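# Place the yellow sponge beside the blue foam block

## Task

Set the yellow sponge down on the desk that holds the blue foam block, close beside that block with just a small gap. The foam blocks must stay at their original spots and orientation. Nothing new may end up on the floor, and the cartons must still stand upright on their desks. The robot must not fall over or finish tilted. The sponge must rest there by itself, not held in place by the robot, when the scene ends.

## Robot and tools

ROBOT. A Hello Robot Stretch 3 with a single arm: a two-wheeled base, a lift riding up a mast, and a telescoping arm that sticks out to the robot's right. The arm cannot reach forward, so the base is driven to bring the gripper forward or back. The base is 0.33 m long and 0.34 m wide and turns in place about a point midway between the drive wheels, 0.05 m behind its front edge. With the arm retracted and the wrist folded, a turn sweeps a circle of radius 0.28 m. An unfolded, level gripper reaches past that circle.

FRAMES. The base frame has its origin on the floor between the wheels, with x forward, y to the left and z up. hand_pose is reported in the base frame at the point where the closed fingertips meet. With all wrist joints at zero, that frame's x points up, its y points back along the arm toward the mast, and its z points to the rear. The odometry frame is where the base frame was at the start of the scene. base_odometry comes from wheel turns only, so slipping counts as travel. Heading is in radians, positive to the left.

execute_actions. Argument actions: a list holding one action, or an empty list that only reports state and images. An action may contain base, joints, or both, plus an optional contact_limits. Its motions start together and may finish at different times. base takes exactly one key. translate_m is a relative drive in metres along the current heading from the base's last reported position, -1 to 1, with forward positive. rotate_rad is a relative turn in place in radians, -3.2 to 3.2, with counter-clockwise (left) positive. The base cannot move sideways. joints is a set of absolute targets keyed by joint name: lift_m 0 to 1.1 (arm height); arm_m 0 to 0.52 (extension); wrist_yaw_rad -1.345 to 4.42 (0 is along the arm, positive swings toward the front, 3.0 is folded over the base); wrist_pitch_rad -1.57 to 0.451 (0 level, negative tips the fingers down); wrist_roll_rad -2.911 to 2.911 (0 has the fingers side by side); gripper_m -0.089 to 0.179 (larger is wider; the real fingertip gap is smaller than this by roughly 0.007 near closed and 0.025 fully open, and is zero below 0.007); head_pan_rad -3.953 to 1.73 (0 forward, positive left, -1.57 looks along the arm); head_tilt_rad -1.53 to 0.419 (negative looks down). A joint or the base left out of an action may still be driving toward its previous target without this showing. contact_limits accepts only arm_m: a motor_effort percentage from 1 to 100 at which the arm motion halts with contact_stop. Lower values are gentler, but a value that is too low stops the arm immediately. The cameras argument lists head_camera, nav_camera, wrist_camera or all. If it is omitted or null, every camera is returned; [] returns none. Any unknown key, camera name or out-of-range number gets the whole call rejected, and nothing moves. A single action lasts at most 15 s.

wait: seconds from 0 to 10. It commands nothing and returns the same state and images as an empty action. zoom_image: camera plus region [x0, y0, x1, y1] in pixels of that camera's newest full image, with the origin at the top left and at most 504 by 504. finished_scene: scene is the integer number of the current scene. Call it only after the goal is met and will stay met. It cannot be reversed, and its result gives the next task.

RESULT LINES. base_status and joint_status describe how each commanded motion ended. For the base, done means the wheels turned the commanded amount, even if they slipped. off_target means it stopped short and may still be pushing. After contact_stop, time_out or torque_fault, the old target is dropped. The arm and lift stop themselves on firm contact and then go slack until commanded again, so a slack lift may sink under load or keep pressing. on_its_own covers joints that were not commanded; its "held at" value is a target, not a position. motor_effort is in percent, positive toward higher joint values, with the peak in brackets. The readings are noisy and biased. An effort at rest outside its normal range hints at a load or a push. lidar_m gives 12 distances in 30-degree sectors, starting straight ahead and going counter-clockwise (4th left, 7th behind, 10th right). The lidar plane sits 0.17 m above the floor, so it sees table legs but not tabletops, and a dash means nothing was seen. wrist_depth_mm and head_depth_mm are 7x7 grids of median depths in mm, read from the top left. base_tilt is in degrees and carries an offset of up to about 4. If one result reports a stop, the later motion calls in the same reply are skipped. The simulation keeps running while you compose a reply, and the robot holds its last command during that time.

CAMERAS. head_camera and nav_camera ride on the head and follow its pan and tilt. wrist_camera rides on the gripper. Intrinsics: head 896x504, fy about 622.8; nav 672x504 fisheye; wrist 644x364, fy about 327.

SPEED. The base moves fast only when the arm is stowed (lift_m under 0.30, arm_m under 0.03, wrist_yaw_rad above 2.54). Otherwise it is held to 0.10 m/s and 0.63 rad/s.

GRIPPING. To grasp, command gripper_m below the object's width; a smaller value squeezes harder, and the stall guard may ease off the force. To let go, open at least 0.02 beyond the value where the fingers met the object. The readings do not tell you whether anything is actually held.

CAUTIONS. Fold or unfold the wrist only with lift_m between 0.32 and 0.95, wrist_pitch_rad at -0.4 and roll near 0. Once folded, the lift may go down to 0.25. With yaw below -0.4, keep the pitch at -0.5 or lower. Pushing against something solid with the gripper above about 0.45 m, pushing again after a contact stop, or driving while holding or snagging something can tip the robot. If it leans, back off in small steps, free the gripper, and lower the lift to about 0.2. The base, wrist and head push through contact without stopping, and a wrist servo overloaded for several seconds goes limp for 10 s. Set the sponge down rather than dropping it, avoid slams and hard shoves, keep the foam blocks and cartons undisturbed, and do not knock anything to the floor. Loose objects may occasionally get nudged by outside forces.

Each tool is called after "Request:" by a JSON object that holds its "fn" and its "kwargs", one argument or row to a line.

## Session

Request:
{"fn": "execute_actions", "kwargs": {
  "actions": []
}}

Scene clock: 0.00 s.
base_odometry: x=+0.000 y=+0.000 heading=+0.000 (m, m, rad; odometry frame)
turned_by_wheels: +0.000 (rad since the last result)
turned_by_imu: +0.000 (rad since the last result)
base_tilt: forward=-1.8 right=+0.5 (deg)
lidar_m: 2.06 2.49 2.15 1.85 2.47 2.08 1.82 1.87 1.24 1.60 1.37 2.04
head_depth_mm: 1867 2319 2313 2358 2309 2342 2016 / 1884 2351 2383 2391 2374 2417 2080 / 1892 2410 2461 2428 1829 2474 2064 / 1647 2470 2480 2536 1859 2011 1972 / 1658 2535 2545 2527 1904 2547 1961 / 1724 2615 2579 2587 2557 2633 2049 / 1667 2675 2693 2710 2688 2706 2025
base_status: not commanded
joint_positions: lift_m=+0.465 arm_m=+0.000 wrist_yaw_rad=+3.081 wrist_pitch_rad=-0.609 wrist_roll_rad=-0.002 gripper_m=+0.037 head_pan_rad=+0.020 head_tilt_rad=-0.006
joint_status: not commanded
motor_effort: left_wheel=+0 right_wheel=+0 lift_m=+25 arm_m=+1 wrist_yaw_rad=+0 wrist_pitch_rad=+4 wrist_roll_rad=+0 gripper_m=-1 head_pan_rad=+0 head_tilt_rad=+2 (%)
hand_pose: x=-0.0093 y=+0.0514 z=+0.4373 quat_wxyz=(+0.233, +0.680, +0.192, +0.669) (m; base frame)
wrist_depth_mm: - - - - - - - / - - - - - - - / - - - - - 976 933 / 932 925 864 884 847 827 799 / 783 755 757 738 745 704 694 / 675 652 668 655 - 616 597 / 605 579 - - 554 549 534
pictures: head_camera (sideways: a quarter turn clockwise sets it upright), nav_camera (sideways: a quarter turn counterclockwise sets it upright), wrist_camera
Images, in order (width x height): head_camera 896x504, nav_camera 672x504, wrist_camera 644x364.

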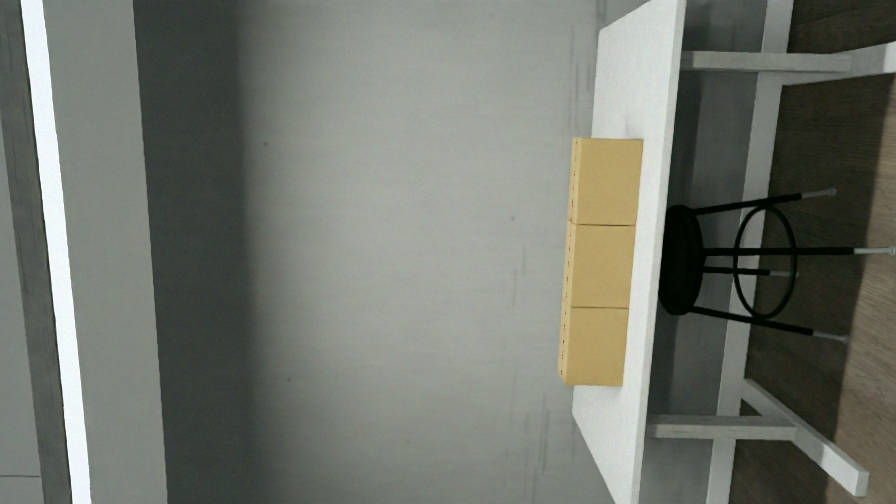

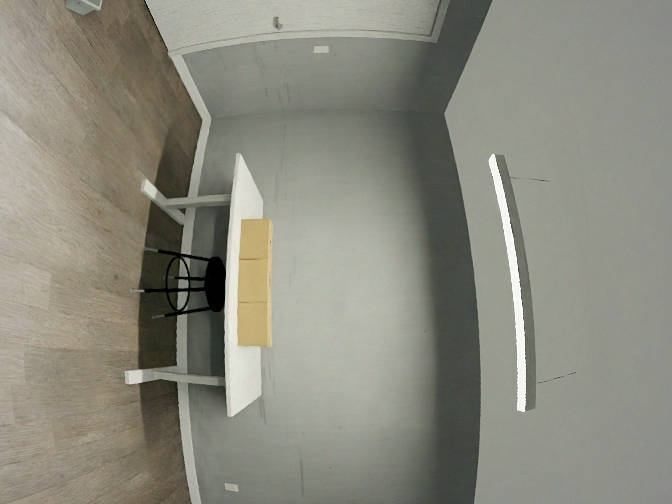

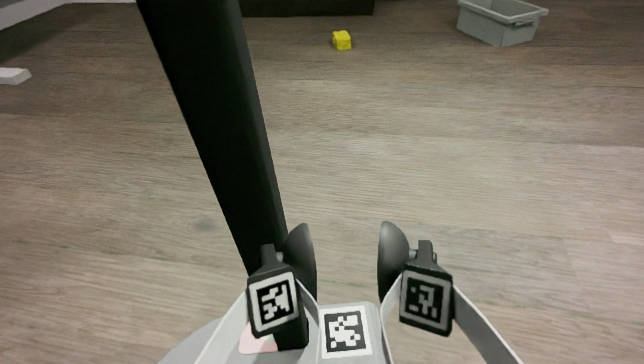

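Request:
{"fn": "execute_actions", "kwargs": {
  "actions": [
    {"base":{"rotate_rad":1.75},"joints":{"head_pan_rad":-3.3,"head_tilt_rad":-0.3,"lift_m":0.29,"wrist_pitch_rad":-0.4}}
  ],
  "cameras": ["head_camera","nav_camera"]
}}

Request:
{"fn": "execute_actions", "kwargs": {
  "actions": [
    {"joints":{"head_pan_rad":-0.1,"head_tilt_rad":-0.65}}
  ],
  "cameras": ["head_camera","nav_camera"]
}}

Scene clock: 3.83 s.
base_odometry: x=+0.000 y=+0.000 heading=+1.750 (m, m, rad; odometry frame)
turned_by_wheels: +1.750 (rad since the last result)
turned_by_imu: +1.736 (rad since the last result)
base_tilt: forward=-1.9 right=+0.7 (deg)
lidar_m: 2.03 2.08 1.82 2.30 1.25 1.60 1.37 2.09 2.04 1.99 2.28 1.86
head_depth_mm: 1308 1387 1447 898 1669 1759 1479 / 1339 1428 1481 918 1697 1783 1466 / 1372 1452 1528 940 1752 1825 1472 / 1405 1497 1560 969 1797 1862 1455 / 1439 1529 1587 992 1884 1841 1464 / 1490 1574 1642 1016 1932 1783 1443 / 1507 1618 1684 1051 1520 1641 1440
base_status: done
joint_positions: lift_m=+0.290 arm_m=+0.000 wrist_yaw_rad=+3.081 wrist_pitch_rad=-0.421 wrist_roll_rad=-0.002 gripper_m=+0.037 head_pan_rad=-3.293 head_tilt_rad=-0.297
joint_status: all done
motor_effort: left_wheel=-2(8) right_wheel=+1(7) lift_m=+18(19) arm_m=+0(0) wrist_yaw_rad=+1(1) wrist_pitch_rad=+6(6) wrist_roll_rad=+0(0) gripper_m=+0(0) head_pan_rad=-4(54) head_tilt_rad=-1(21) (%)
hand_pose: x=-0.0076 y=+0.0791 z=+0.3024 quat_wxyz=(+0.169, +0.695, +0.127, +0.687) (m; base frame)
wrist_depth_mm: - - - - - - - / - - - - - - - / - - - - - 965 962 / 890 863 - 816 766 769 732 / 699 667 - 649 644 605 602 / 563 554 545 544 - 515 503 / 487 496 - - 446 436 434
pictures: head_camera (sideways: a quarter turn clockwise sets it upright), nav_camera (sideways: a quarter turn counterclockwise sets it upright)
Images, in order (width x height): head_camera 896x504, nav_camera 672x504.

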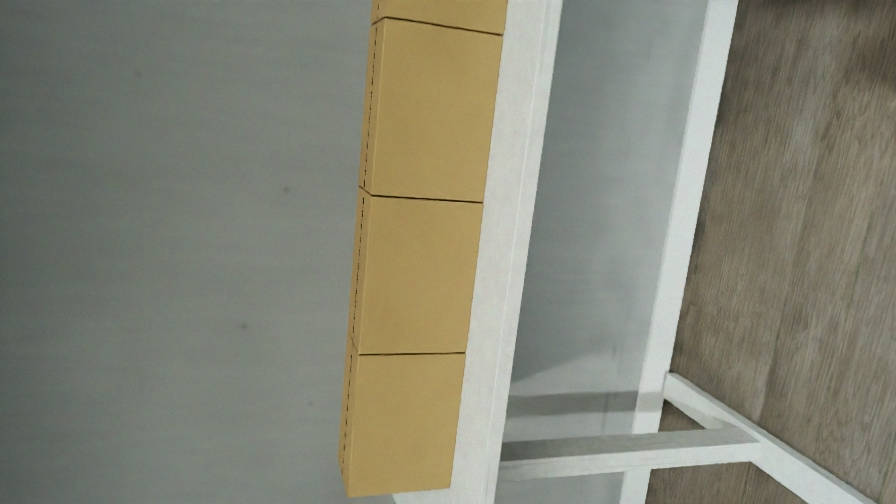

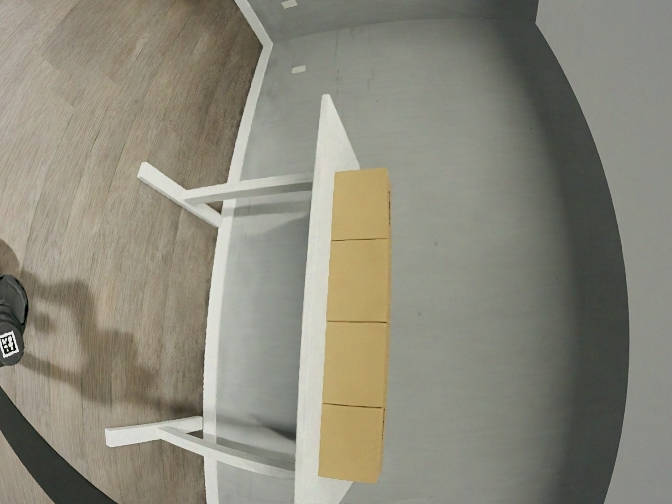

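Scene clock: 5.80 s.
base_odometry: x=+0.000 y=+0.000 heading=+1.750 (m, m, rad; odometry frame)
turned_by_wheels: +0.000 (rad since the last result)
turned_by_imu: +0.000 (rad since the last result)
base_tilt: forward=-1.6 right=+0.5 (deg)
lidar_m: 2.02 2.09 1.82 2.31 1.25 1.60 1.36 2.09 2.04 1.99 2.28 1.85
head_depth_mm: 1736 1931 2163 2170 1701 1408 1197 / 1709 1948 2185 2148 1699 1390 1189 / 1768 1955 2249 2141 1680 1383 1172 / 1791 1991 2309 2106 1669 1377 1177 / 1832 2045 2330 2089 1652 1364 1168 / 1942 2225 2538 2065 1635 1366 1168 / 2051 2342 2575 2066 1642 1352 1160
base_status: not commanded
joint_positions: lift_m=+0.290 arm_m=+0.000 wrist_yaw_rad=+3.081 wrist_pitch_rad=-0.421 wrist_roll_rad=-0.002 gripper_m=+0.037 head_pan_rad=-0.107 head_tilt_rad=-0.642
joint_status: all done
motor_effort: left_wheel=-1(2) right_wheel=+2(1) lift_m=+18(18) arm_m=+0(0) wrist_yaw_rad=+0(2) wrist_pitch_rad=+6(6) wrist_roll_rad=+0(1) gripper_m=-1(0) head_pan_rad=+4(56) head_tilt_rad=-3(24) (%)
hand_pose: x=-0.0076 y=+0.0791 z=+0.3024 quat_wxyz=(+0.169, +0.695, +0.127, +0.687) (m; base frame)
wrist_depth_mm: - - - - - - - / - - - - - - - / - - - - - - 946 / 875 853 - 806 773 759 740 / 700 676 - 657 652 621 590 / 575 548 550 533 - 517 513 / 482 493 - - 441 441 439
pictures: head_camera (sideways: a quarter turn clockwise sets it upright), nav_camera (sideways: a quarter turn counterclockwise sets it upright)
Images, in order (width x height): head_camera 896x504, nav_camera 672x504.

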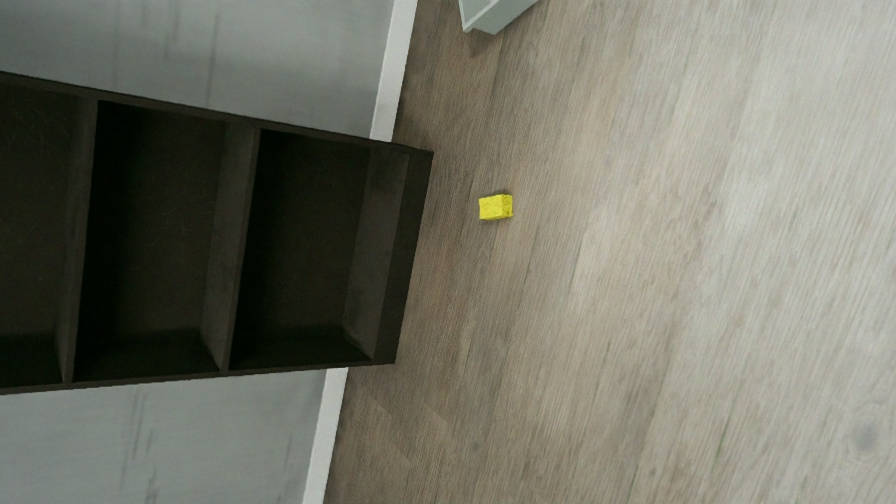

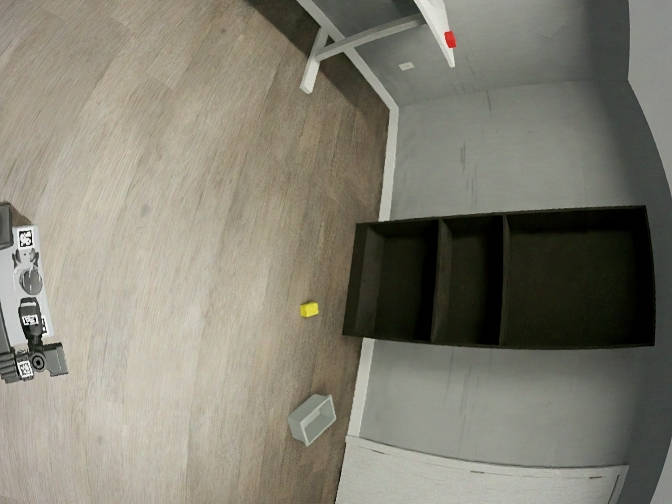

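Request:
{"fn": "execute_actions", "kwargs": {
  "actions": [
    {"base":{"rotate_rad":0.11},"joints":{"head_pan_rad":-1.0,"head_tilt_rad":-1.1}}
  ],
  "cameras": []
}}

Request:
{"fn": "execute_actions", "kwargs": {
  "actions": [
    {"base":{"translate_m":1.0}}
  ],
  "cameras": ["head_camera"]
}}

Scene clock: 8.07 s.
base_odometry: x=+0.000 y=+0.000 heading=+1.860 (m, m, rad; odometry frame)
turned_by_wheels: +0.110 (rad since the last result)
turned_by_imu: +0.108 (rad since the last result)
base_tilt: forward=-1.6 right=+0.5 (deg)
lidar_m: 2.03 2.08 1.83 2.22 1.28 1.60 1.37 2.31 2.04 2.27 2.23 1.86
head_depth_mm: 2124 1815 1633 1462 1320 1206 1111 / 2115 1823 1620 1450 1310 1204 1103 / 2081 1804 1607 1439 1310 1226 - / 2041 1795 1588 1421 1302 - - / 2034 1765 1592 1411 1293 1168 - / 2017 1741 1569 1407 1284 1170 1079 / 1964 1743 1560 1397 1273 1157 1078
base_status: done
joint_positions: lift_m=+0.290 arm_m=+0.000 wrist_yaw_rad=+3.081 wrist_pitch_rad=-0.421 wrist_roll_rad=-0.002 gripper_m=+0.037 head_pan_rad=-0.993 head_tilt_rad=-1.086
joint_status: all done
motor_effort: left_wheel=-2(10) right_wheel=+1(7) lift_m=+18(18) arm_m=+1(0) wrist_yaw_rad=+0(0) wrist_pitch_rad=+5(6) wrist_roll_rad=+0(0) gripper_m=+0(0) head_pan_rad=-4(54) head_tilt_rad=-6(32) (%)
hand_pose: x=-0.0076 y=+0.0791 z=+0.3024 quat_wxyz=(+0.169, +0.695, +0.127, +0.687) (m; base frame)
wrist_depth_mm: - - - - - - - / - - - - - - - / - - - - - - 957 / 887 847 - 792 794 754 739 / 684 676 - 652 642 619 605 / 577 569 549 546 - 517 509 / 484 494 - - 441 443 431
pictures: none
No camera images: the call's "cameras" was empty. Leave "cameras" out to get every camera's image.

Scene clock: 13.10 s.
base_odometry: x=-0.285 y=+0.959 heading=+1.860 (m, m, rad; odometry frame)
turned_by_wheels: +0.000 (rad since the last result)
turned_by_imu: -0.002 (rad since the last result)
base_tilt: forward=-1.7 right=+0.4 (deg)
lidar_m: 1.03 1.80 1.31 1.67 2.53 2.00 2.36 2.66 2.35 1.77 1.06 1.24
head_depth_mm: 1747 1838 1576 1465 1316 1203 1109 / 1649 1817 1570 1438 1316 1214 1104 / 1545 1789 1584 1434 1304 1228 - / 1453 1727 1597 1408 1289 - - / 1181 1506 1525 1426 1282 1184 - / 1050 1500 1494 1410 1277 1173 1083 / 1011 1416 1468 1402 1275 1169 1075
base_status: done
joint_positions: lift_m=+0.290 arm_m=+0.000 wrist_yaw_rad=+3.081 wrist_pitch_rad=-0.420 wrist_roll_rad=-0.002 gripper_m=+0.037 head_pan_rad=-0.994 head_tilt_rad=-1.087
joint_status: not commanded
motor_effort: left_wheel=-1(8) right_wheel=+2(7) lift_m=+19(18) arm_m=+0(0) wrist_yaw_rad=+0(1) wrist_pitch_rad=+6(5) wrist_roll_rad=+0(0) gripper_m=+0(0) head_pan_rad=-4(4) head_tilt_rad=-6(5) (%)
hand_pose: x=-0.0076 y=+0.0791 z=+0.3025 quat_wxyz=(+0.169, +0.695, +0.127, +0.688) (m; base frame)
wrist_depth_mm: - - - - - - - / - - - - - - - / - - - - - 961 943 / 898 856 - 797 784 754 734 / 691 679 - 655 634 622 598 / 570 555 550 544 - 514 502 / 486 493 - - 449 443 435
pictures: head_camera (sideways: a quarter turn clockwise sets it upright)
Images, in order (width x height): head_camera 896x504.

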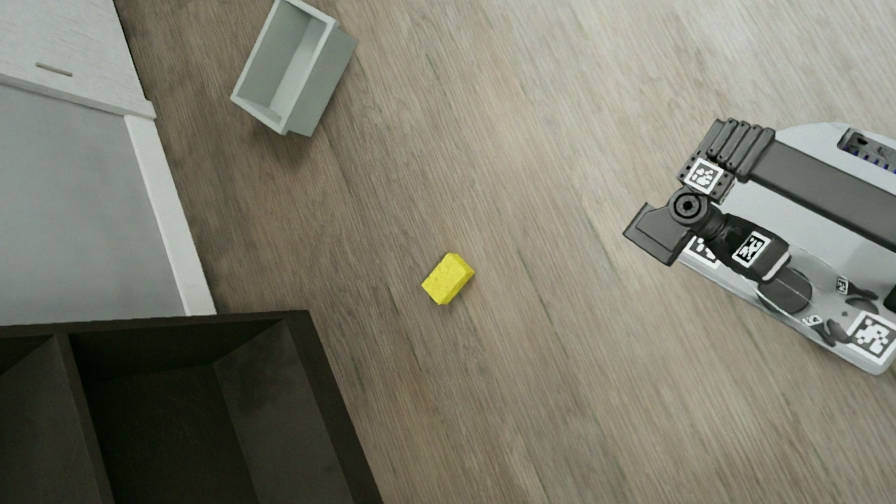

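Request:
{"fn": "execute_actions", "kwargs": {
  "actions": [
    {"base":{"translate_m":0.365},"joints":{"lift_m":0.32,"wrist_yaw_rad":1.38,"wrist_pitch_rad":-1.5,"arm_m":0.42,"head_pan_rad":-1.57}}
  ],
  "cameras": []
}}

Request:
{"fn": "execute_actions", "kwargs": {
  "actions": [
    {"joints":{"lift_m":0.22,"gripper_m":0.15}}
  ],
  "cameras": ["head_camera","wrist_camera"]
}}

Scene clock: 18.37 s.
base_odometry: x=-0.389 y=+1.308 heading=+1.860 (m, m, rad; odometry frame)
turned_by_wheels: +0.000 (rad since the last result)
turned_by_imu: -0.002 (rad since the last result)
base_tilt: forward=-1.7 right=+0.5 (deg)
lidar_m: 0.68 1.42 1.12 1.62 2.25 2.33 2.74 2.62 2.66 1.37 0.89 0.68
head_depth_mm: 2128 1821 1638 1457 1317 1206 1121 / 2085 1837 1599 1444 1312 1197 - / 2063 1810 1574 1442 1313 - - / 1957 1802 1591 1406 1289 1222 - / 1661 1769 1582 1406 1283 1187 1085 / 1444 1661 1549 1400 1282 1175 1081 / 1239 1084 1374 1343 1269 1169 1080
base_status: done
joint_positions: lift_m=+0.320 arm_m=+0.420 wrist_yaw_rad=+1.382 wrist_pitch_rad=-1.495 wrist_roll_rad=-0.002 gripper_m=+0.037 head_pan_rad=-1.563 head_tilt_rad=-1.087
joint_status: all done
motor_effort: left_wheel=-2(6) right_wheel=+2(7) lift_m=+30(32) arm_m=+7(6) wrist_yaw_rad=-1(3) wrist_pitch_rad=-2(5) wrist_roll_rad=+0(0) gripper_m=+0(1) head_pan_rad=-4(47) head_tilt_rad=-6(6) (%)
hand_pose: x=-0.0261 y=-0.5639 z=+0.2011 quat_wxyz=(+0.706, +0.701, -0.092, -0.040) (m; base frame)
wrist_depth_mm: 365 365 360 351 348 347 340 / 372 364 363 354 354 348 346 / 373 370 367 363 356 353 346 / 382 375 370 321 365 358 353 / 387 379 372 325 362 364 355 / 390 386 385 373 - 371 358 / 399 390 387 378 371 370 363
pictures: none
No camera images: the call's "cameras" was empty. Leave "cameras" out to get every camera's image.

Scene clock: 20.10 s.
base_odometry: x=-0.389 y=+1.308 heading=+1.860 (m, m, rad; odometry frame)
turned_by_wheels: +0.000 (rad since the last result)
turned_by_imu: +0.000 (rad since the last result)
base_tilt: forward=-1.8 right=+0.6 (deg)
lidar_m: 0.68 1.42 1.12 1.63 2.25 2.32 2.74 2.62 2.67 1.37 0.89 0.67
head_depth_mm: 2117 1849 1623 1458 1312 1206 1106 / 2112 1825 1597 1449 1313 1196 - / 2054 1821 1576 1438 1309 - - / 1958 1788 1578 1391 1288 - - / 1664 1778 1577 1421 1281 1193 1087 / 1448 1652 1547 1409 1278 1169 1079 / 1246 1079 1371 1343 1275 1170 1079
base_status: not commanded
joint_positions: lift_m=+0.220 arm_m=+0.420 wrist_yaw_rad=+1.382 wrist_pitch_rad=-1.495 wrist_roll_rad=-0.002 gripper_m=+0.150 head_pan_rad=-1.563 head_tilt_rad=-1.087
joint_status: all done
motor_effort: left_wheel=-2(2) right_wheel=+1(0) lift_m=+18(25) arm_m=+6(6) wrist_yaw_rad=-2(1) wrist_pitch_rad=-1(2) wrist_roll_rad=+0(0) gripper_m=+0(100) head_pan_rad=-4(4) head_tilt_rad=-6(6) (%)
hand_pose: x=-0.0261 y=-0.5639 z=+0.1017 quat_wxyz=(+0.706, +0.701, -0.092, -0.040) (m; base frame)
wrist_depth_mm: 265 263 258 255 252 251 245 / 270 266 262 260 256 251 250 / 271 269 266 262 260 256 251 / 277 273 269 220 262 257 256 / 280 276 271 222 262 260 260 / 285 279 273 225 266 265 260 / 286 281 280 276 272 267 264
pictures: head_camera (sideways: a quarter turn clockwise sets it upright), wrist_camera
Images, in order (width x height): head_camera 896x504, wrist_camera 644x364.

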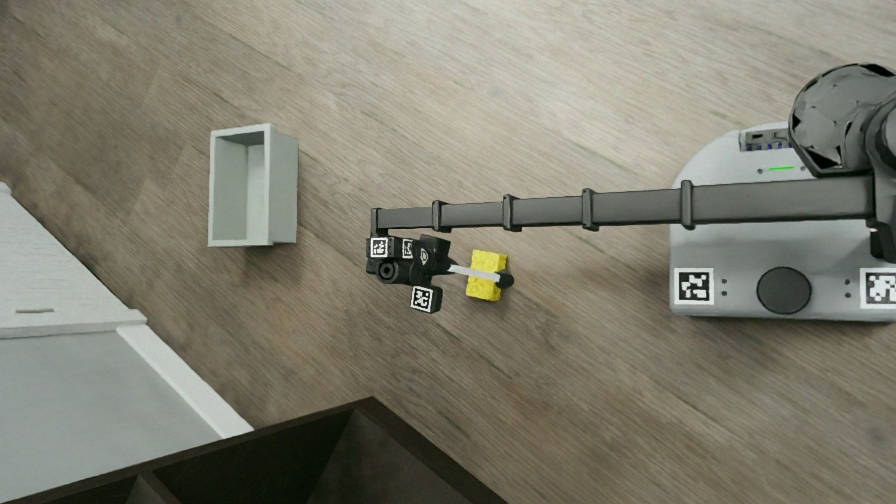

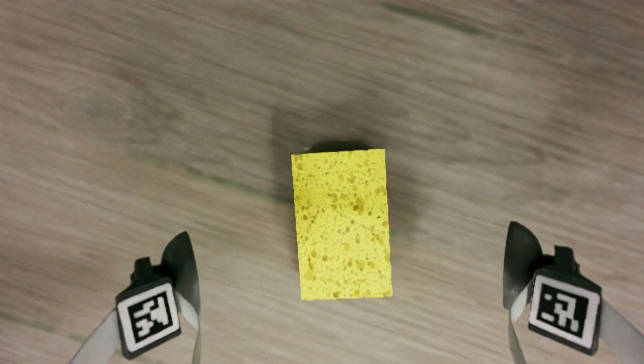

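Request:
{"fn": "execute_actions", "kwargs": {
  "actions": [
    {"joints":{"lift_m":0.141,"wrist_yaw_rad":1.44}}
  ],
  "cameras": []
}}

Request:
{"fn": "execute_actions", "kwargs": {
  "actions": [
    {"joints":{"gripper_m":0.03}}
  ],
  "cameras": ["wrist_camera"]
}}

Scene clock: 22.13 s.
base_odometry: x=-0.389 y=+1.308 heading=+1.860 (m, m, rad; odometry frame)
turned_by_wheels: +0.000 (rad since the last result)
turned_by_imu: +0.000 (rad since the last result)
base_tilt: forward=-1.9 right=+0.4 (deg)
lidar_m: 0.68 1.42 1.12 1.63 2.25 2.33 2.73 2.62 2.67 1.37 0.89 0.68
head_depth_mm: 2107 1824 1622 1455 1322 1211 1108 / 2110 1829 1612 1447 1310 1203 1126 / 2072 1808 1564 1442 1297 1221 - / 1929 1787 1573 1387 1295 - - / 1655 1778 1575 1416 1287 1189 1088 / 1443 1667 1550 1408 1276 1175 1079 / 1232 1076 1375 1348 1268 1165 1075
base_status: not commanded
joint_positions: lift_m=+0.141 arm_m=+0.420 wrist_yaw_rad=+1.436 wrist_pitch_rad=-1.495 wrist_roll_rad=-0.002 gripper_m=+0.150 head_pan_rad=-1.563 head_tilt_rad=-1.087
joint_status: all done
motor_effort: left_wheel=-1(1) right_wheel=+1(1) lift_m=+18(18) arm_m=+7(6) wrist_yaw_rad=+4(0) wrist_pitch_rad=-2(2) wrist_roll_rad=+0(0) gripper_m=+0(0) head_pan_rad=-4(4) head_tilt_rad=-6(6) (%)
hand_pose: x=-0.0261 y=-0.5642 z=+0.0227 quat_wxyz=(+0.707, +0.703, -0.073, -0.021) (m; base frame)
wrist_depth_mm: 186 183 181 177 176 174 172 / 187 186 183 181 178 176 174 / 189 187 185 182 179 178 175 / 192 189 188 140 139 180 178 / 194 192 190 141 140 182 179 / 197 194 191 143 142 184 182 / 200 197 195 145 144 186 184
pictures: none
No camera images: the call's "cameras" was empty. Leave "cameras" out to get every camera's image.

Scene clock: 23.83 s.
base_odometry: x=-0.389 y=+1.308 heading=+1.860 (m, m, rad; odometry frame)
turned_by_wheels: +0.000 (rad since the last result)
turned_by_imu: +0.000 (rad since the last result)
base_tilt: forward=-1.8 right=+0.7 (deg)
lidar_m: 0.68 1.42 1.12 1.63 2.25 2.33 2.74 2.62 2.67 1.37 0.89 0.68
head_depth_mm: 2120 1821 1637 1455 1322 1200 1105 / 2109 1809 1602 1442 1312 1204 1128 / 2077 1817 1571 1435 1300 1221 - / 1947 1788 1595 1417 1296 - - / 1658 1764 1576 1417 1283 1188 1083 / 1453 1661 1556 1407 1275 1175 1080 / 1241 1085 1372 1346 1272 1165 1077
base_status: not commanded
joint_positions: lift_m=+0.141 arm_m=+0.420 wrist_yaw_rad=+1.436 wrist_pitch_rad=-1.495 wrist_roll_rad=-0.002 gripper_m=+0.031 head_pan_rad=-1.563 head_tilt_rad=-1.087
joint_status: all done
motor_effort: left_wheel=-1(1) right_wheel=+1(1) lift_m=+18(18) arm_m=+6(6) wrist_yaw_rad=+3(4) wrist_pitch_rad=-2(2) wrist_roll_rad=+0(0) gripper_m=-17(100) head_pan_rad=-4(4) head_tilt_rad=-6(6) (%)
hand_pose: x=-0.0261 y=-0.5642 z=+0.0227 quat_wxyz=(+0.707, +0.703, -0.073, -0.021) (m; base frame)
wrist_depth_mm: 185 184 181 179 176 173 172 / 187 185 183 180 178 177 174 / 189 188 185 182 180 178 176 / 192 191 186 137 136 179 178 / 194 192 190 138 137 182 180 / 197 196 192 140 139 184 181 / 198 196 194 141 141 188 183
pictures: wrist_camera
Images, in order (width x height): wrist_camera 644x364.

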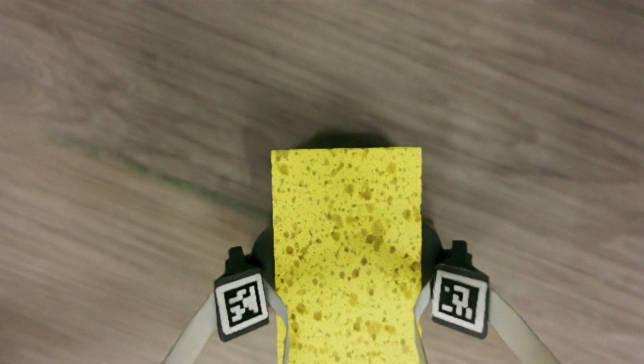

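Request:
{"fn": "execute_actions", "kwargs": {
  "actions": [
    {"base":{"rotate_rad":-2.17},"joints":{"lift_m":0.29,"arm_m":0.0,"wrist_yaw_rad":2.9,"wrist_pitch_rad":-0.4,"head_pan_rad":0,"head_tilt_rad":-0.6}}
  ]
}}

Request:
{"fn": "execute_actions", "kwargs": {
  "actions": [
    {"base":{"translate_m":1.0}}
  ],
  "cameras": ["head_camera","nav_camera"]
}}

Scene clock: 29.37 s.
base_odometry: x=-0.389 y=+1.308 heading=-0.310 (m, m, rad; odometry frame)
turned_by_wheels: -2.170 (rad since the last result)
turned_by_imu: -2.156 (rad since the last result)
base_tilt: forward=-1.7 right=+0.6 (deg)
lidar_m: 2.62 1.50 0.89 0.92 0.69 1.31 1.12 1.59 1.76 2.33 2.74 2.92
head_depth_mm: 2841 2868 3013 2266 1764 1433 1212 / 2816 2445 3191 2254 1749 1424 1211 / 2769 2395 2970 2241 1717 1426 1201 / 2725 2893 3105 2211 1728 1412 1193 / 2701 2793 2875 2189 1708 1399 1195 / 2651 2973 3049 2167 1687 1397 1185 / 2606 2881 2982 2165 1641 1383 1185
base_status: done
joint_positions: lift_m=+0.290 arm_m=+0.000 wrist_yaw_rad=+2.897 wrist_pitch_rad=-0.422 wrist_roll_rad=-0.002 gripper_m=+0.031 head_pan_rad=-0.007 head_tilt_rad=-0.606
joint_status: all done
motor_effort: left_wheel=+2(9) right_wheel=-1(5) lift_m=+31(33) arm_m=-5(5) wrist_yaw_rad=+2(3) wrist_pitch_rad=+6(7) wrist_roll_rad=+0(0) gripper_m=-17(18) head_pan_rad=+4(54) head_tilt_rad=+3(28) (%)
hand_pose: x=+0.0330 y=+0.0719 z=+0.3016 quat_wxyz=(+0.231, +0.703, +0.063, +0.669) (m; base frame)
wrist_depth_mm: - 824 872 953 975 - - / - 869 921 - 993 - - / 905 866 842 837 892 995 949 / 879 - 783 136 135 750 733 / 694 - 678 138 137 626 604 / 573 557 - 140 139 518 506 / 487 486 - 142 141 437 438
pictures: head_camera (sideways: a quarter turn clockwise sets it upright), nav_camera (sideways: a quarter turn counterclockwise sets it upright), wrist_camera
Images, in order (width x height): head_camera 896x504, nav_camera 672x504, wrist_camera 644x364.

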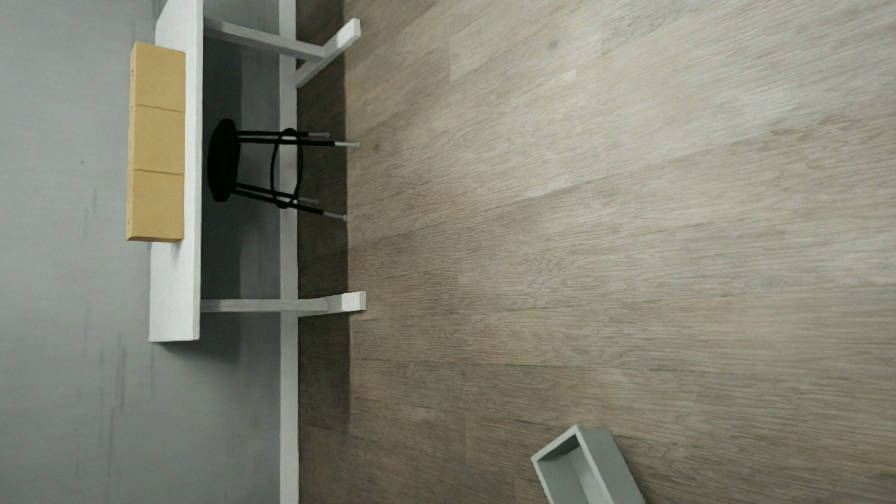

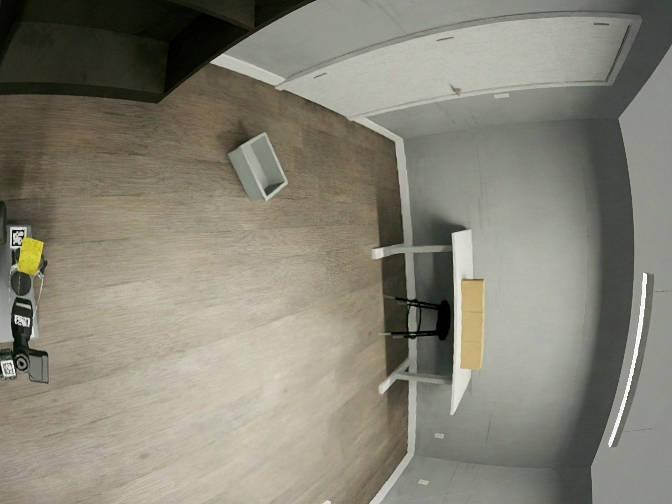

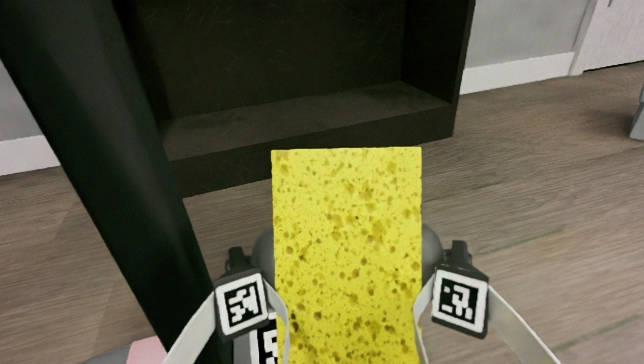

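Scene clock: 34.40 s.
base_odometry: x=+0.563 y=+1.003 heading=-0.310 (m, m, rad; odometry frame)
turned_by_wheels: +0.000 (rad since the last result)
turned_by_imu: -0.001 (rad since the last result)
base_tilt: forward=-1.8 right=+0.5 (deg)
lidar_m: 1.68 1.58 1.09 1.05 1.08 1.32 2.12 2.48 2.39 2.30 2.31 1.67
head_depth_mm: 1937 2030 1814 2282 1758 1430 1214 / 1904 2016 1718 2162 1746 1433 1217 / 1878 1985 2383 2163 1736 1420 1202 / 1853 2021 2314 2199 1707 1413 1193 / 1828 1979 1881 2102 1710 1403 1186 / 1810 2025 2237 2184 1706 1392 1189 / 1814 1987 2223 2161 1693 1392 1178
base_status: done
joint_positions: lift_m=+0.290 arm_m=+0.000 wrist_yaw_rad=+2.897 wrist_pitch_rad=-0.421 wrist_roll_rad=-0.002 gripper_m=+0.031 head_pan_rad=-0.007 head_tilt_rad=-0.605
joint_status: not commanded
motor_effort: left_wheel=+2(10) right_wheel=-2(4) lift_m=+30(30) arm_m=-5(6) wrist_yaw_rad=+2(2) wrist_pitch_rad=+6(6) wrist_roll_rad=+0(0) gripper_m=-17(17) head_pan_rad=+4(4) head_tilt_rad=+2(3) (%)
hand_pose: x=+0.0329 y=+0.0720 z=+0.3017 quat_wxyz=(+0.231, +0.703, +0.063, +0.669) (m; base frame)
wrist_depth_mm: - 935 970 - - - - / - 984 - - - - - / 711 - - - - 995 966 / 737 - 779 137 136 757 744 / 697 - 666 139 137 614 602 / 569 546 - 139 139 519 508 / 489 495 - 142 141 440 441
pictures: head_camera (sideways: a quarter turn clockwise sets it upright), nav_camera (sideways: a quarter turn counterclockwise sets it upright)
Images, in order (width x height): head_camera 896x504, nav_camera 672x504.

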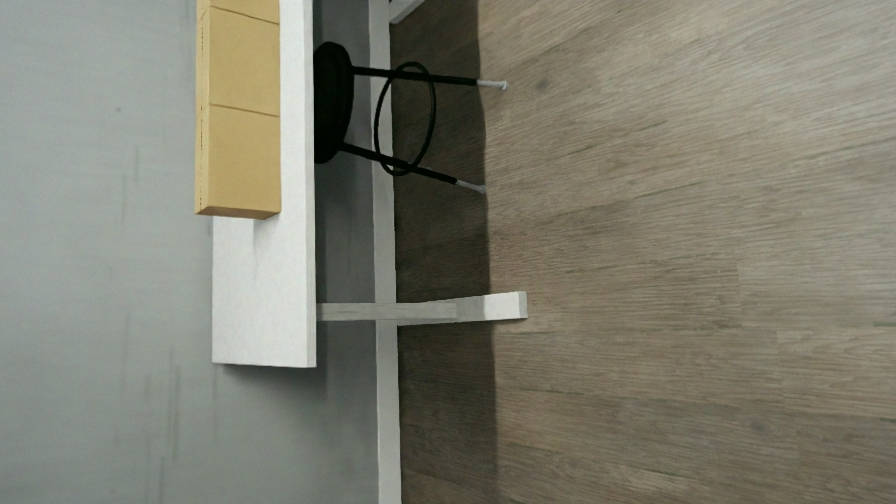

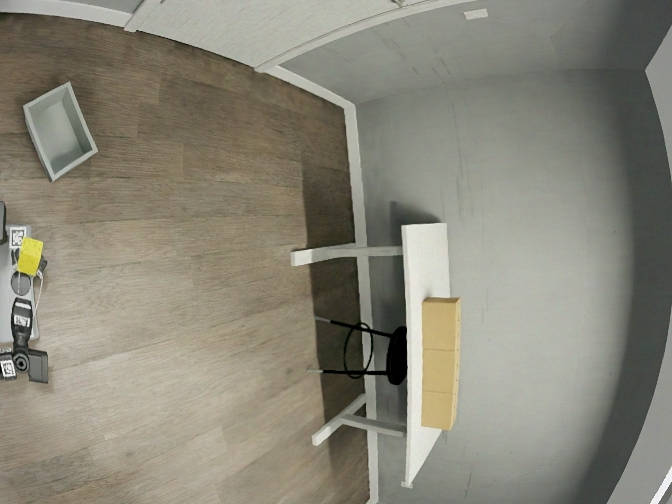

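Request:
{"fn": "execute_actions", "kwargs": {
  "actions": [
    {"base":{"rotate_rad":-0.89}}
  ],
  "cameras": []
}}

Request:
{"fn": "execute_actions", "kwargs": {
  "actions": [
    {"base":{"translate_m":1.0}}
  ],
  "cameras": []
}}

Request:
{"fn": "execute_actions", "kwargs": {
  "actions": [
    {"base":{"translate_m":0.7}}
  ],
  "cameras": ["head_camera","nav_camera"]
}}

Scene clock: 37.10 s.
base_odometry: x=+0.563 y=+1.003 heading=-1.200 (m, m, rad; odometry frame)
turned_by_wheels: -0.890 (rad since the last result)
turned_by_imu: -0.882 (rad since the last result)
base_tilt: forward=-1.8 right=+0.6 (deg)
lidar_m: 2.87 1.67 1.73 1.36 1.07 1.05 0.85 1.38 2.12 2.47 2.38 2.30
head_depth_mm: 2251 2450 2641 2258 1773 1437 1221 / 2396 2632 2849 2260 1739 1427 1208 / 2538 2758 2996 2243 1735 1408 1204 / 2662 3002 3084 2234 1728 1412 1191 / 2886 3200 3047 2198 1710 1400 1191 / 2690 2916 3020 2174 1686 1387 1183 / 2411 2456 2750 2158 1685 1388 1181
base_status: done
joint_positions: lift_m=+0.290 arm_m=+0.000 wrist_yaw_rad=+2.897 wrist_pitch_rad=-0.421 wrist_roll_rad=-0.002 gripper_m=+0.031 head_pan_rad=-0.007 head_tilt_rad=-0.605
joint_status: not commanded
motor_effort: left_wheel=+2(9) right_wheel=-1(6) lift_m=+30(30) arm_m=-6(5) wrist_yaw_rad=+1(1) wrist_pitch_rad=+6(6) wrist_roll_rad=+0(0) gripper_m=-18(18) head_pan_rad=+4(4) head_tilt_rad=+2(2) (%)
hand_pose: x=+0.0329 y=+0.0720 z=+0.3017 quat_wxyz=(+0.231, +0.704, +0.063, +0.669) (m; base frame)
wrist_depth_mm: - - - - - - - / - - - - - - - / 889 - - - - - 958 / 882 - 831 137 136 746 745 / 566 - 674 138 137 619 595 / 440 439 - 140 138 510 505 / 453 467 - 141 141 443 440
pictures: none
No camera images: the call's "cameras" was empty. Leave "cameras" out to get every camera's image.

Scene clock: 42.13 s.
base_odometry: x=+0.926 y=+0.071 heading=-1.200 (m, m, rad; odometry frame)
turned_by_wheels: +0.000 (rad since the last result)
turned_by_imu: -0.001 (rad since the last result)
base_tilt: forward=-1.6 right=+0.7 (deg)
lidar_m: 2.00 1.26 0.91 1.37 1.89 1.85 1.84 2.78 2.72 1.96 1.91 1.45
head_depth_mm: 1562 1711 1859 2051 1756 1440 1208 / 1644 1798 2011 2138 1738 1428 1204 / 1722 1909 2136 2220 1726 1419 1195 / 1844 2044 2310 2217 1723 1417 1198 / 1962 2194 2509 2201 1704 1402 1193 / 1979 2155 2385 2179 1702 1404 1188 / 1764 1911 2094 2123 1681 1388 1179
base_status: done
joint_positions: lift_m=+0.290 arm_m=+0.000 wrist_yaw_rad=+2.897 wrist_pitch_rad=-0.421 wrist_roll_rad=-0.002 gripper_m=+0.031 head_pan_rad=-0.007 head_tilt_rad=-0.605
joint_status: not commanded
motor_effort: left_wheel=+2(10) right_wheel=-1(4) lift_m=+31(31) arm_m=-6(6) wrist_yaw_rad=+2(2) wrist_pitch_rad=+6(6) wrist_roll_rad=+0(0) gripper_m=-18(17) head_pan_rad=+4(4) head_tilt_rad=+2(2) (%)
hand_pose: x=+0.0329 y=+0.0720 z=+0.3017 quat_wxyz=(+0.231, +0.704, +0.063, +0.669) (m; base frame)
wrist_depth_mm: - - - - - - - / - - - - - - - / - - - - - 970 931 / 873 - 835 136 136 747 718 / 685 - 691 138 137 614 599 / 577 557 - 140 139 517 505 / 485 493 - 142 141 438 438
pictures: none
No camera images: the call's "cameras" was empty. Leave "cameras" out to get every camera's image.

Scene clock: 46.27 s.
base_odometry: x=+1.180 y=-0.581 heading=-1.200 (m, m, rad; odometry frame)
turned_by_wheels: +0.000 (rad since the last result)
turned_by_imu: -0.001 (rad since the last result)
base_tilt: forward=-1.6 right=+0.6 (deg)
lidar_m: 1.38 1.24 0.77 0.81 0.81 2.43 2.55 3.34 3.06 1.71 1.00 1.30
head_depth_mm: 1072 1158 1283 1425 1612 1432 1216 / 1127 1236 1361 1534 1656 1433 1206 / 1196 1307 1463 1652 1743 1428 1200 / 1266 1405 1579 1813 1707 1408 1197 / 1349 1508 1713 1960 1697 1399 1191 / 1416 1596 1758 1956 1706 1399 1185 / 1332 1436 1560 1722 1698 1381 1180
base_status: done
joint_positions: lift_m=+0.290 arm_m=+0.000 wrist_yaw_rad=+2.897 wrist_pitch_rad=-0.421 wrist_roll_rad=-0.002 gripper_m=+0.031 head_pan_rad=-0.007 head_tilt_rad=-0.605
joint_status: not commanded
motor_effort: left_wheel=+2(11) right_wheel=-2(4) lift_m=+30(31) arm_m=-5(5) wrist_yaw_rad=+2(3) wrist_pitch_rad=+6(6) wrist_roll_rad=+0(0) gripper_m=-18(18) head_pan_rad=+4(4) head_tilt_rad=+3(2) (%)
hand_pose: x=+0.0329 y=+0.0720 z=+0.3017 quat_wxyz=(+0.231, +0.704, +0.063, +0.669) (m; base frame)
wrist_depth_mm: - - - - - - 992 / - - - - - - - / - - - - 965 973 958 / 863 - 808 136 135 748 724 / 688 - 675 138 138 625 581 / 574 556 - 139 138 517 505 / 484 486 - 142 141 434 434
pictures: head_camera (sideways: a quarter turn clockwise sets it upright), nav_camera (sideways: a quarter turn counterclockwise sets it upright)
Images, in order (width x height): head_camera 896x504, nav_camera 672x504.

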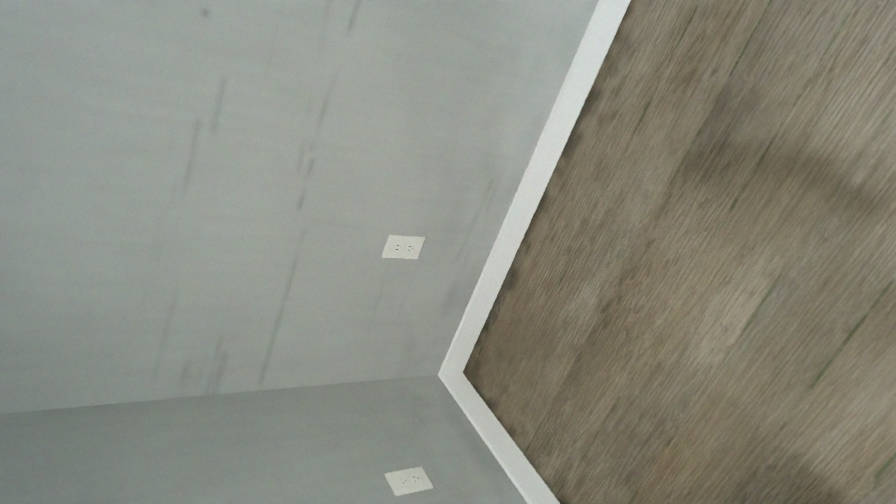

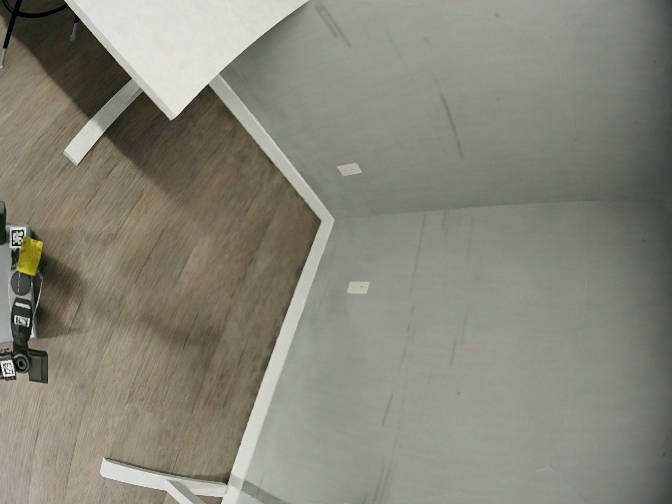

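Request:
{"fn": "execute_actions", "kwargs": {
  "actions": [
    {"base":{"translate_m":0.7},"joints":{"head_pan_rad":-2.0,"head_tilt_rad":-0.4}}
  ],
  "cameras": ["head_camera","nav_camera"]
}}

Scene clock: 50.63 s.
base_odometry: x=+1.433 y=-1.233 heading=-1.200 (m, m, rad; odometry frame)
turned_by_wheels: +0.000 (rad since the last result)
turned_by_imu: -0.001 (rad since the last result)
base_tilt: forward=-1.9 right=+0.6 (deg)
lidar_m: 0.77 0.83 0.82 0.87 1.27 1.49 3.22 3.54 0.95 0.95 0.74 0.72
head_depth_mm: 3241 3430 3781 3226 2217 1697 1351 / 3314 3537 3821 3198 2179 1655 1355 / 3316 3554 1420 986 2173 1643 1343 / 3394 3639 1035 969 2152 1641 1308 / 2678 2816 1506 1039 2142 1596 1331 / 1897 1960 1485 1003 1130 1292 1315 / 1449 1504 1404 1014 1694 1574 1323
base_status: done
joint_positions: lift_m=+0.290 arm_m=+0.000 wrist_yaw_rad=+2.897 wrist_pitch_rad=-0.421 wrist_roll_rad=-0.002 gripper_m=+0.031 head_pan_rad=-1.993 head_tilt_rad=-0.408
joint_status: all done
motor_effort: left_wheel=+2(10) right_wheel=-2(4) lift_m=+30(30) arm_m=-6(5) wrist_yaw_rad=+4(2) wrist_pitch_rad=+6(6) wrist_roll_rad=+0(0) gripper_m=-18(17) head_pan_rad=-5(55) head_tilt_rad=+3(19) (%)
hand_pose: x=+0.0329 y=+0.0720 z=+0.3017 quat_wxyz=(+0.231, +0.704, +0.063, +0.669) (m; base frame)
wrist_depth_mm: - - 918 860 761 707 649 / - - - 946 840 767 690 / - - - 997 888 820 741 / 856 - 824 136 136 762 730 / 661 - 686 138 138 605 601 / 570 562 - 140 138 513 501 / 487 493 - 141 141 440 437
pictures: head_camera (sideways: a quarter turn clockwise sets it upright), nav_camera (sideways: a quarter turn counterclockwise sets it upright)
Images, in order (width x height): head_camera 896x504, nav_camera 672x504.

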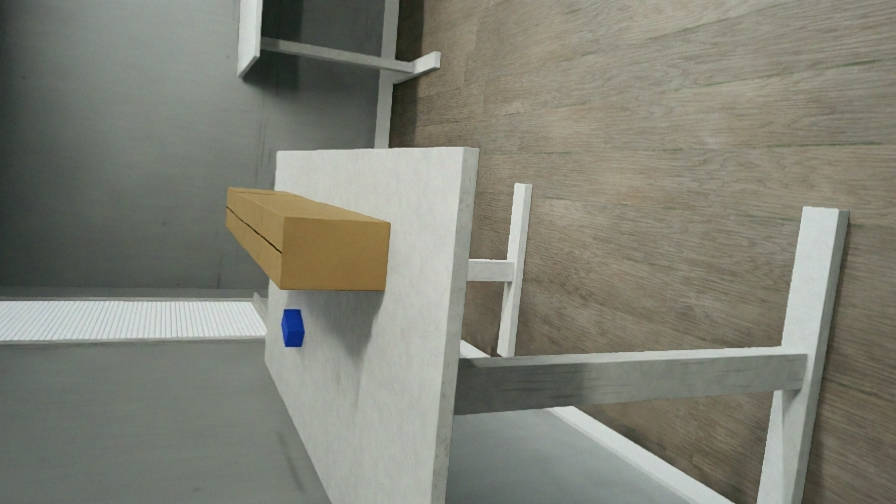

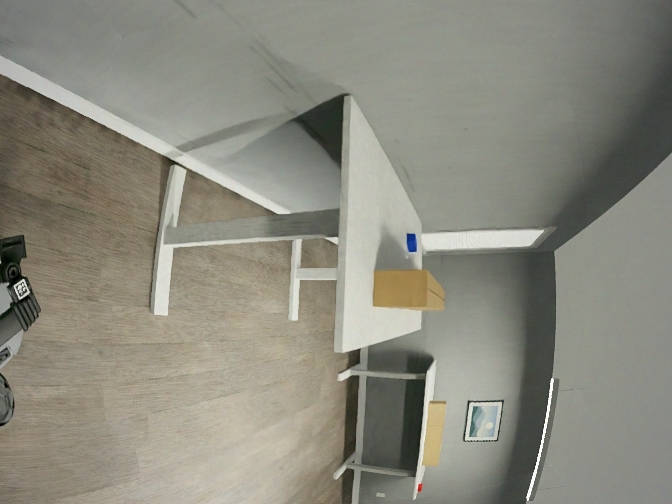

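Request:
{"fn": "execute_actions", "kwargs": {
  "actions": []
}}

Scene clock: 51.83 s.
base_odometry: x=+1.433 y=-1.233 heading=-1.200 (m, m, rad; odometry frame)
turned_by_wheels: +0.000 (rad since the last result)
turned_by_imu: +0.000 (rad since the last result)
base_tilt: forward=-1.8 right=+0.8 (deg)
lidar_m: 0.77 0.84 0.82 0.87 1.27 1.49 3.24 3.53 0.95 0.95 0.74 0.72
head_depth_mm: 3257 3485 3725 3220 2191 1681 1354 / 3301 3511 3883 3201 2180 1670 1354 / 3358 3601 1407 986 2181 1656 1335 / 3367 3638 1034 972 2166 1643 1304 / 2673 2851 1512 1036 2170 1587 1325 / 1861 1974 1479 1004 1136 1288 1326 / 1452 1494 1411 1018 1683 1575 1321
base_status: done
joint_positions: lift_m=+0.290 arm_m=+0.000 wrist_yaw_rad=+2.897 wrist_pitch_rad=-0.421 wrist_roll_rad=-0.002 gripper_m=+0.031 head_pan_rad=-1.993 head_tilt_rad=-0.408
joint_status: all done
motor_effort: left_wheel=+2(10) right_wheel=-2(4) lift_m=+31(30) arm_m=-5(5) wrist_yaw_rad=+2(2) wrist_pitch_rad=+6(6) wrist_roll_rad=+0(0) gripper_m=-18(17) head_pan_rad=-5(55) head_tilt_rad=+4(19) (%)
hand_pose: x=+0.0329 y=+0.0720 z=+0.3017 quat_wxyz=(+0.231, +0.704, +0.063, +0.669) (m; base frame)
wrist_depth_mm: - - 939 858 774 700 669 / - - - 938 828 764 711 / - - - 986 869 816 754 / 894 - 837 137 136 774 733 / 653 - 683 139 138 609 587 / 561 558 - 139 139 512 508 / 486 494 - 141 141 433 434
pictures: head_camera (sideways: a quarter turn clockwise sets it upright), nav_camera (sideways: a quarter turn counterclockwise sets it upright), wrist_camera
Images, in order (width x height): head_camera 896x504, nav_camera 672x504, wrist_camera 644x364.

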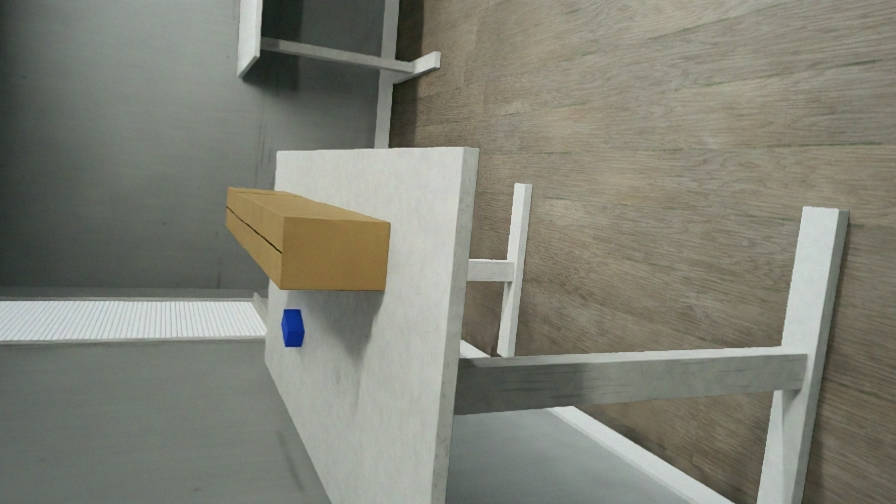

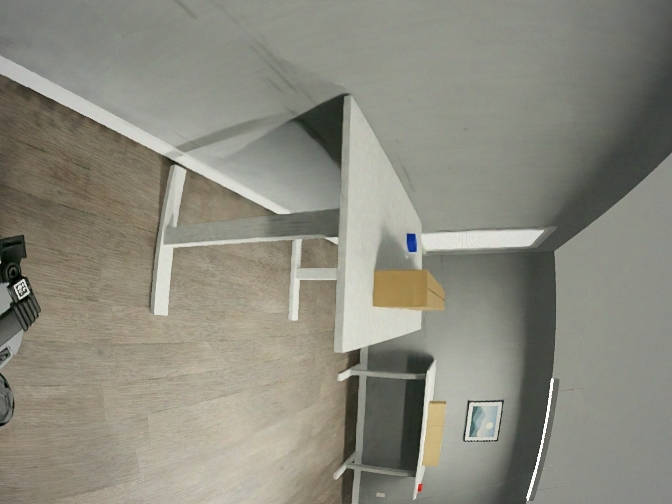

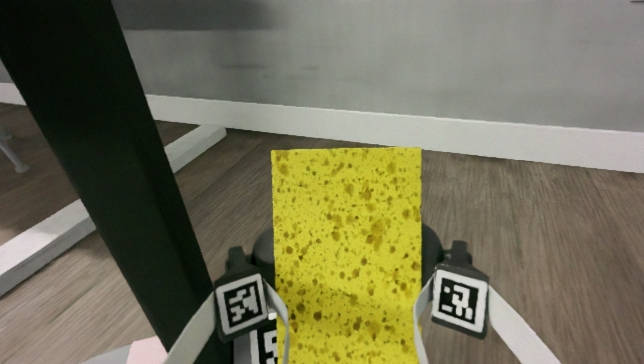

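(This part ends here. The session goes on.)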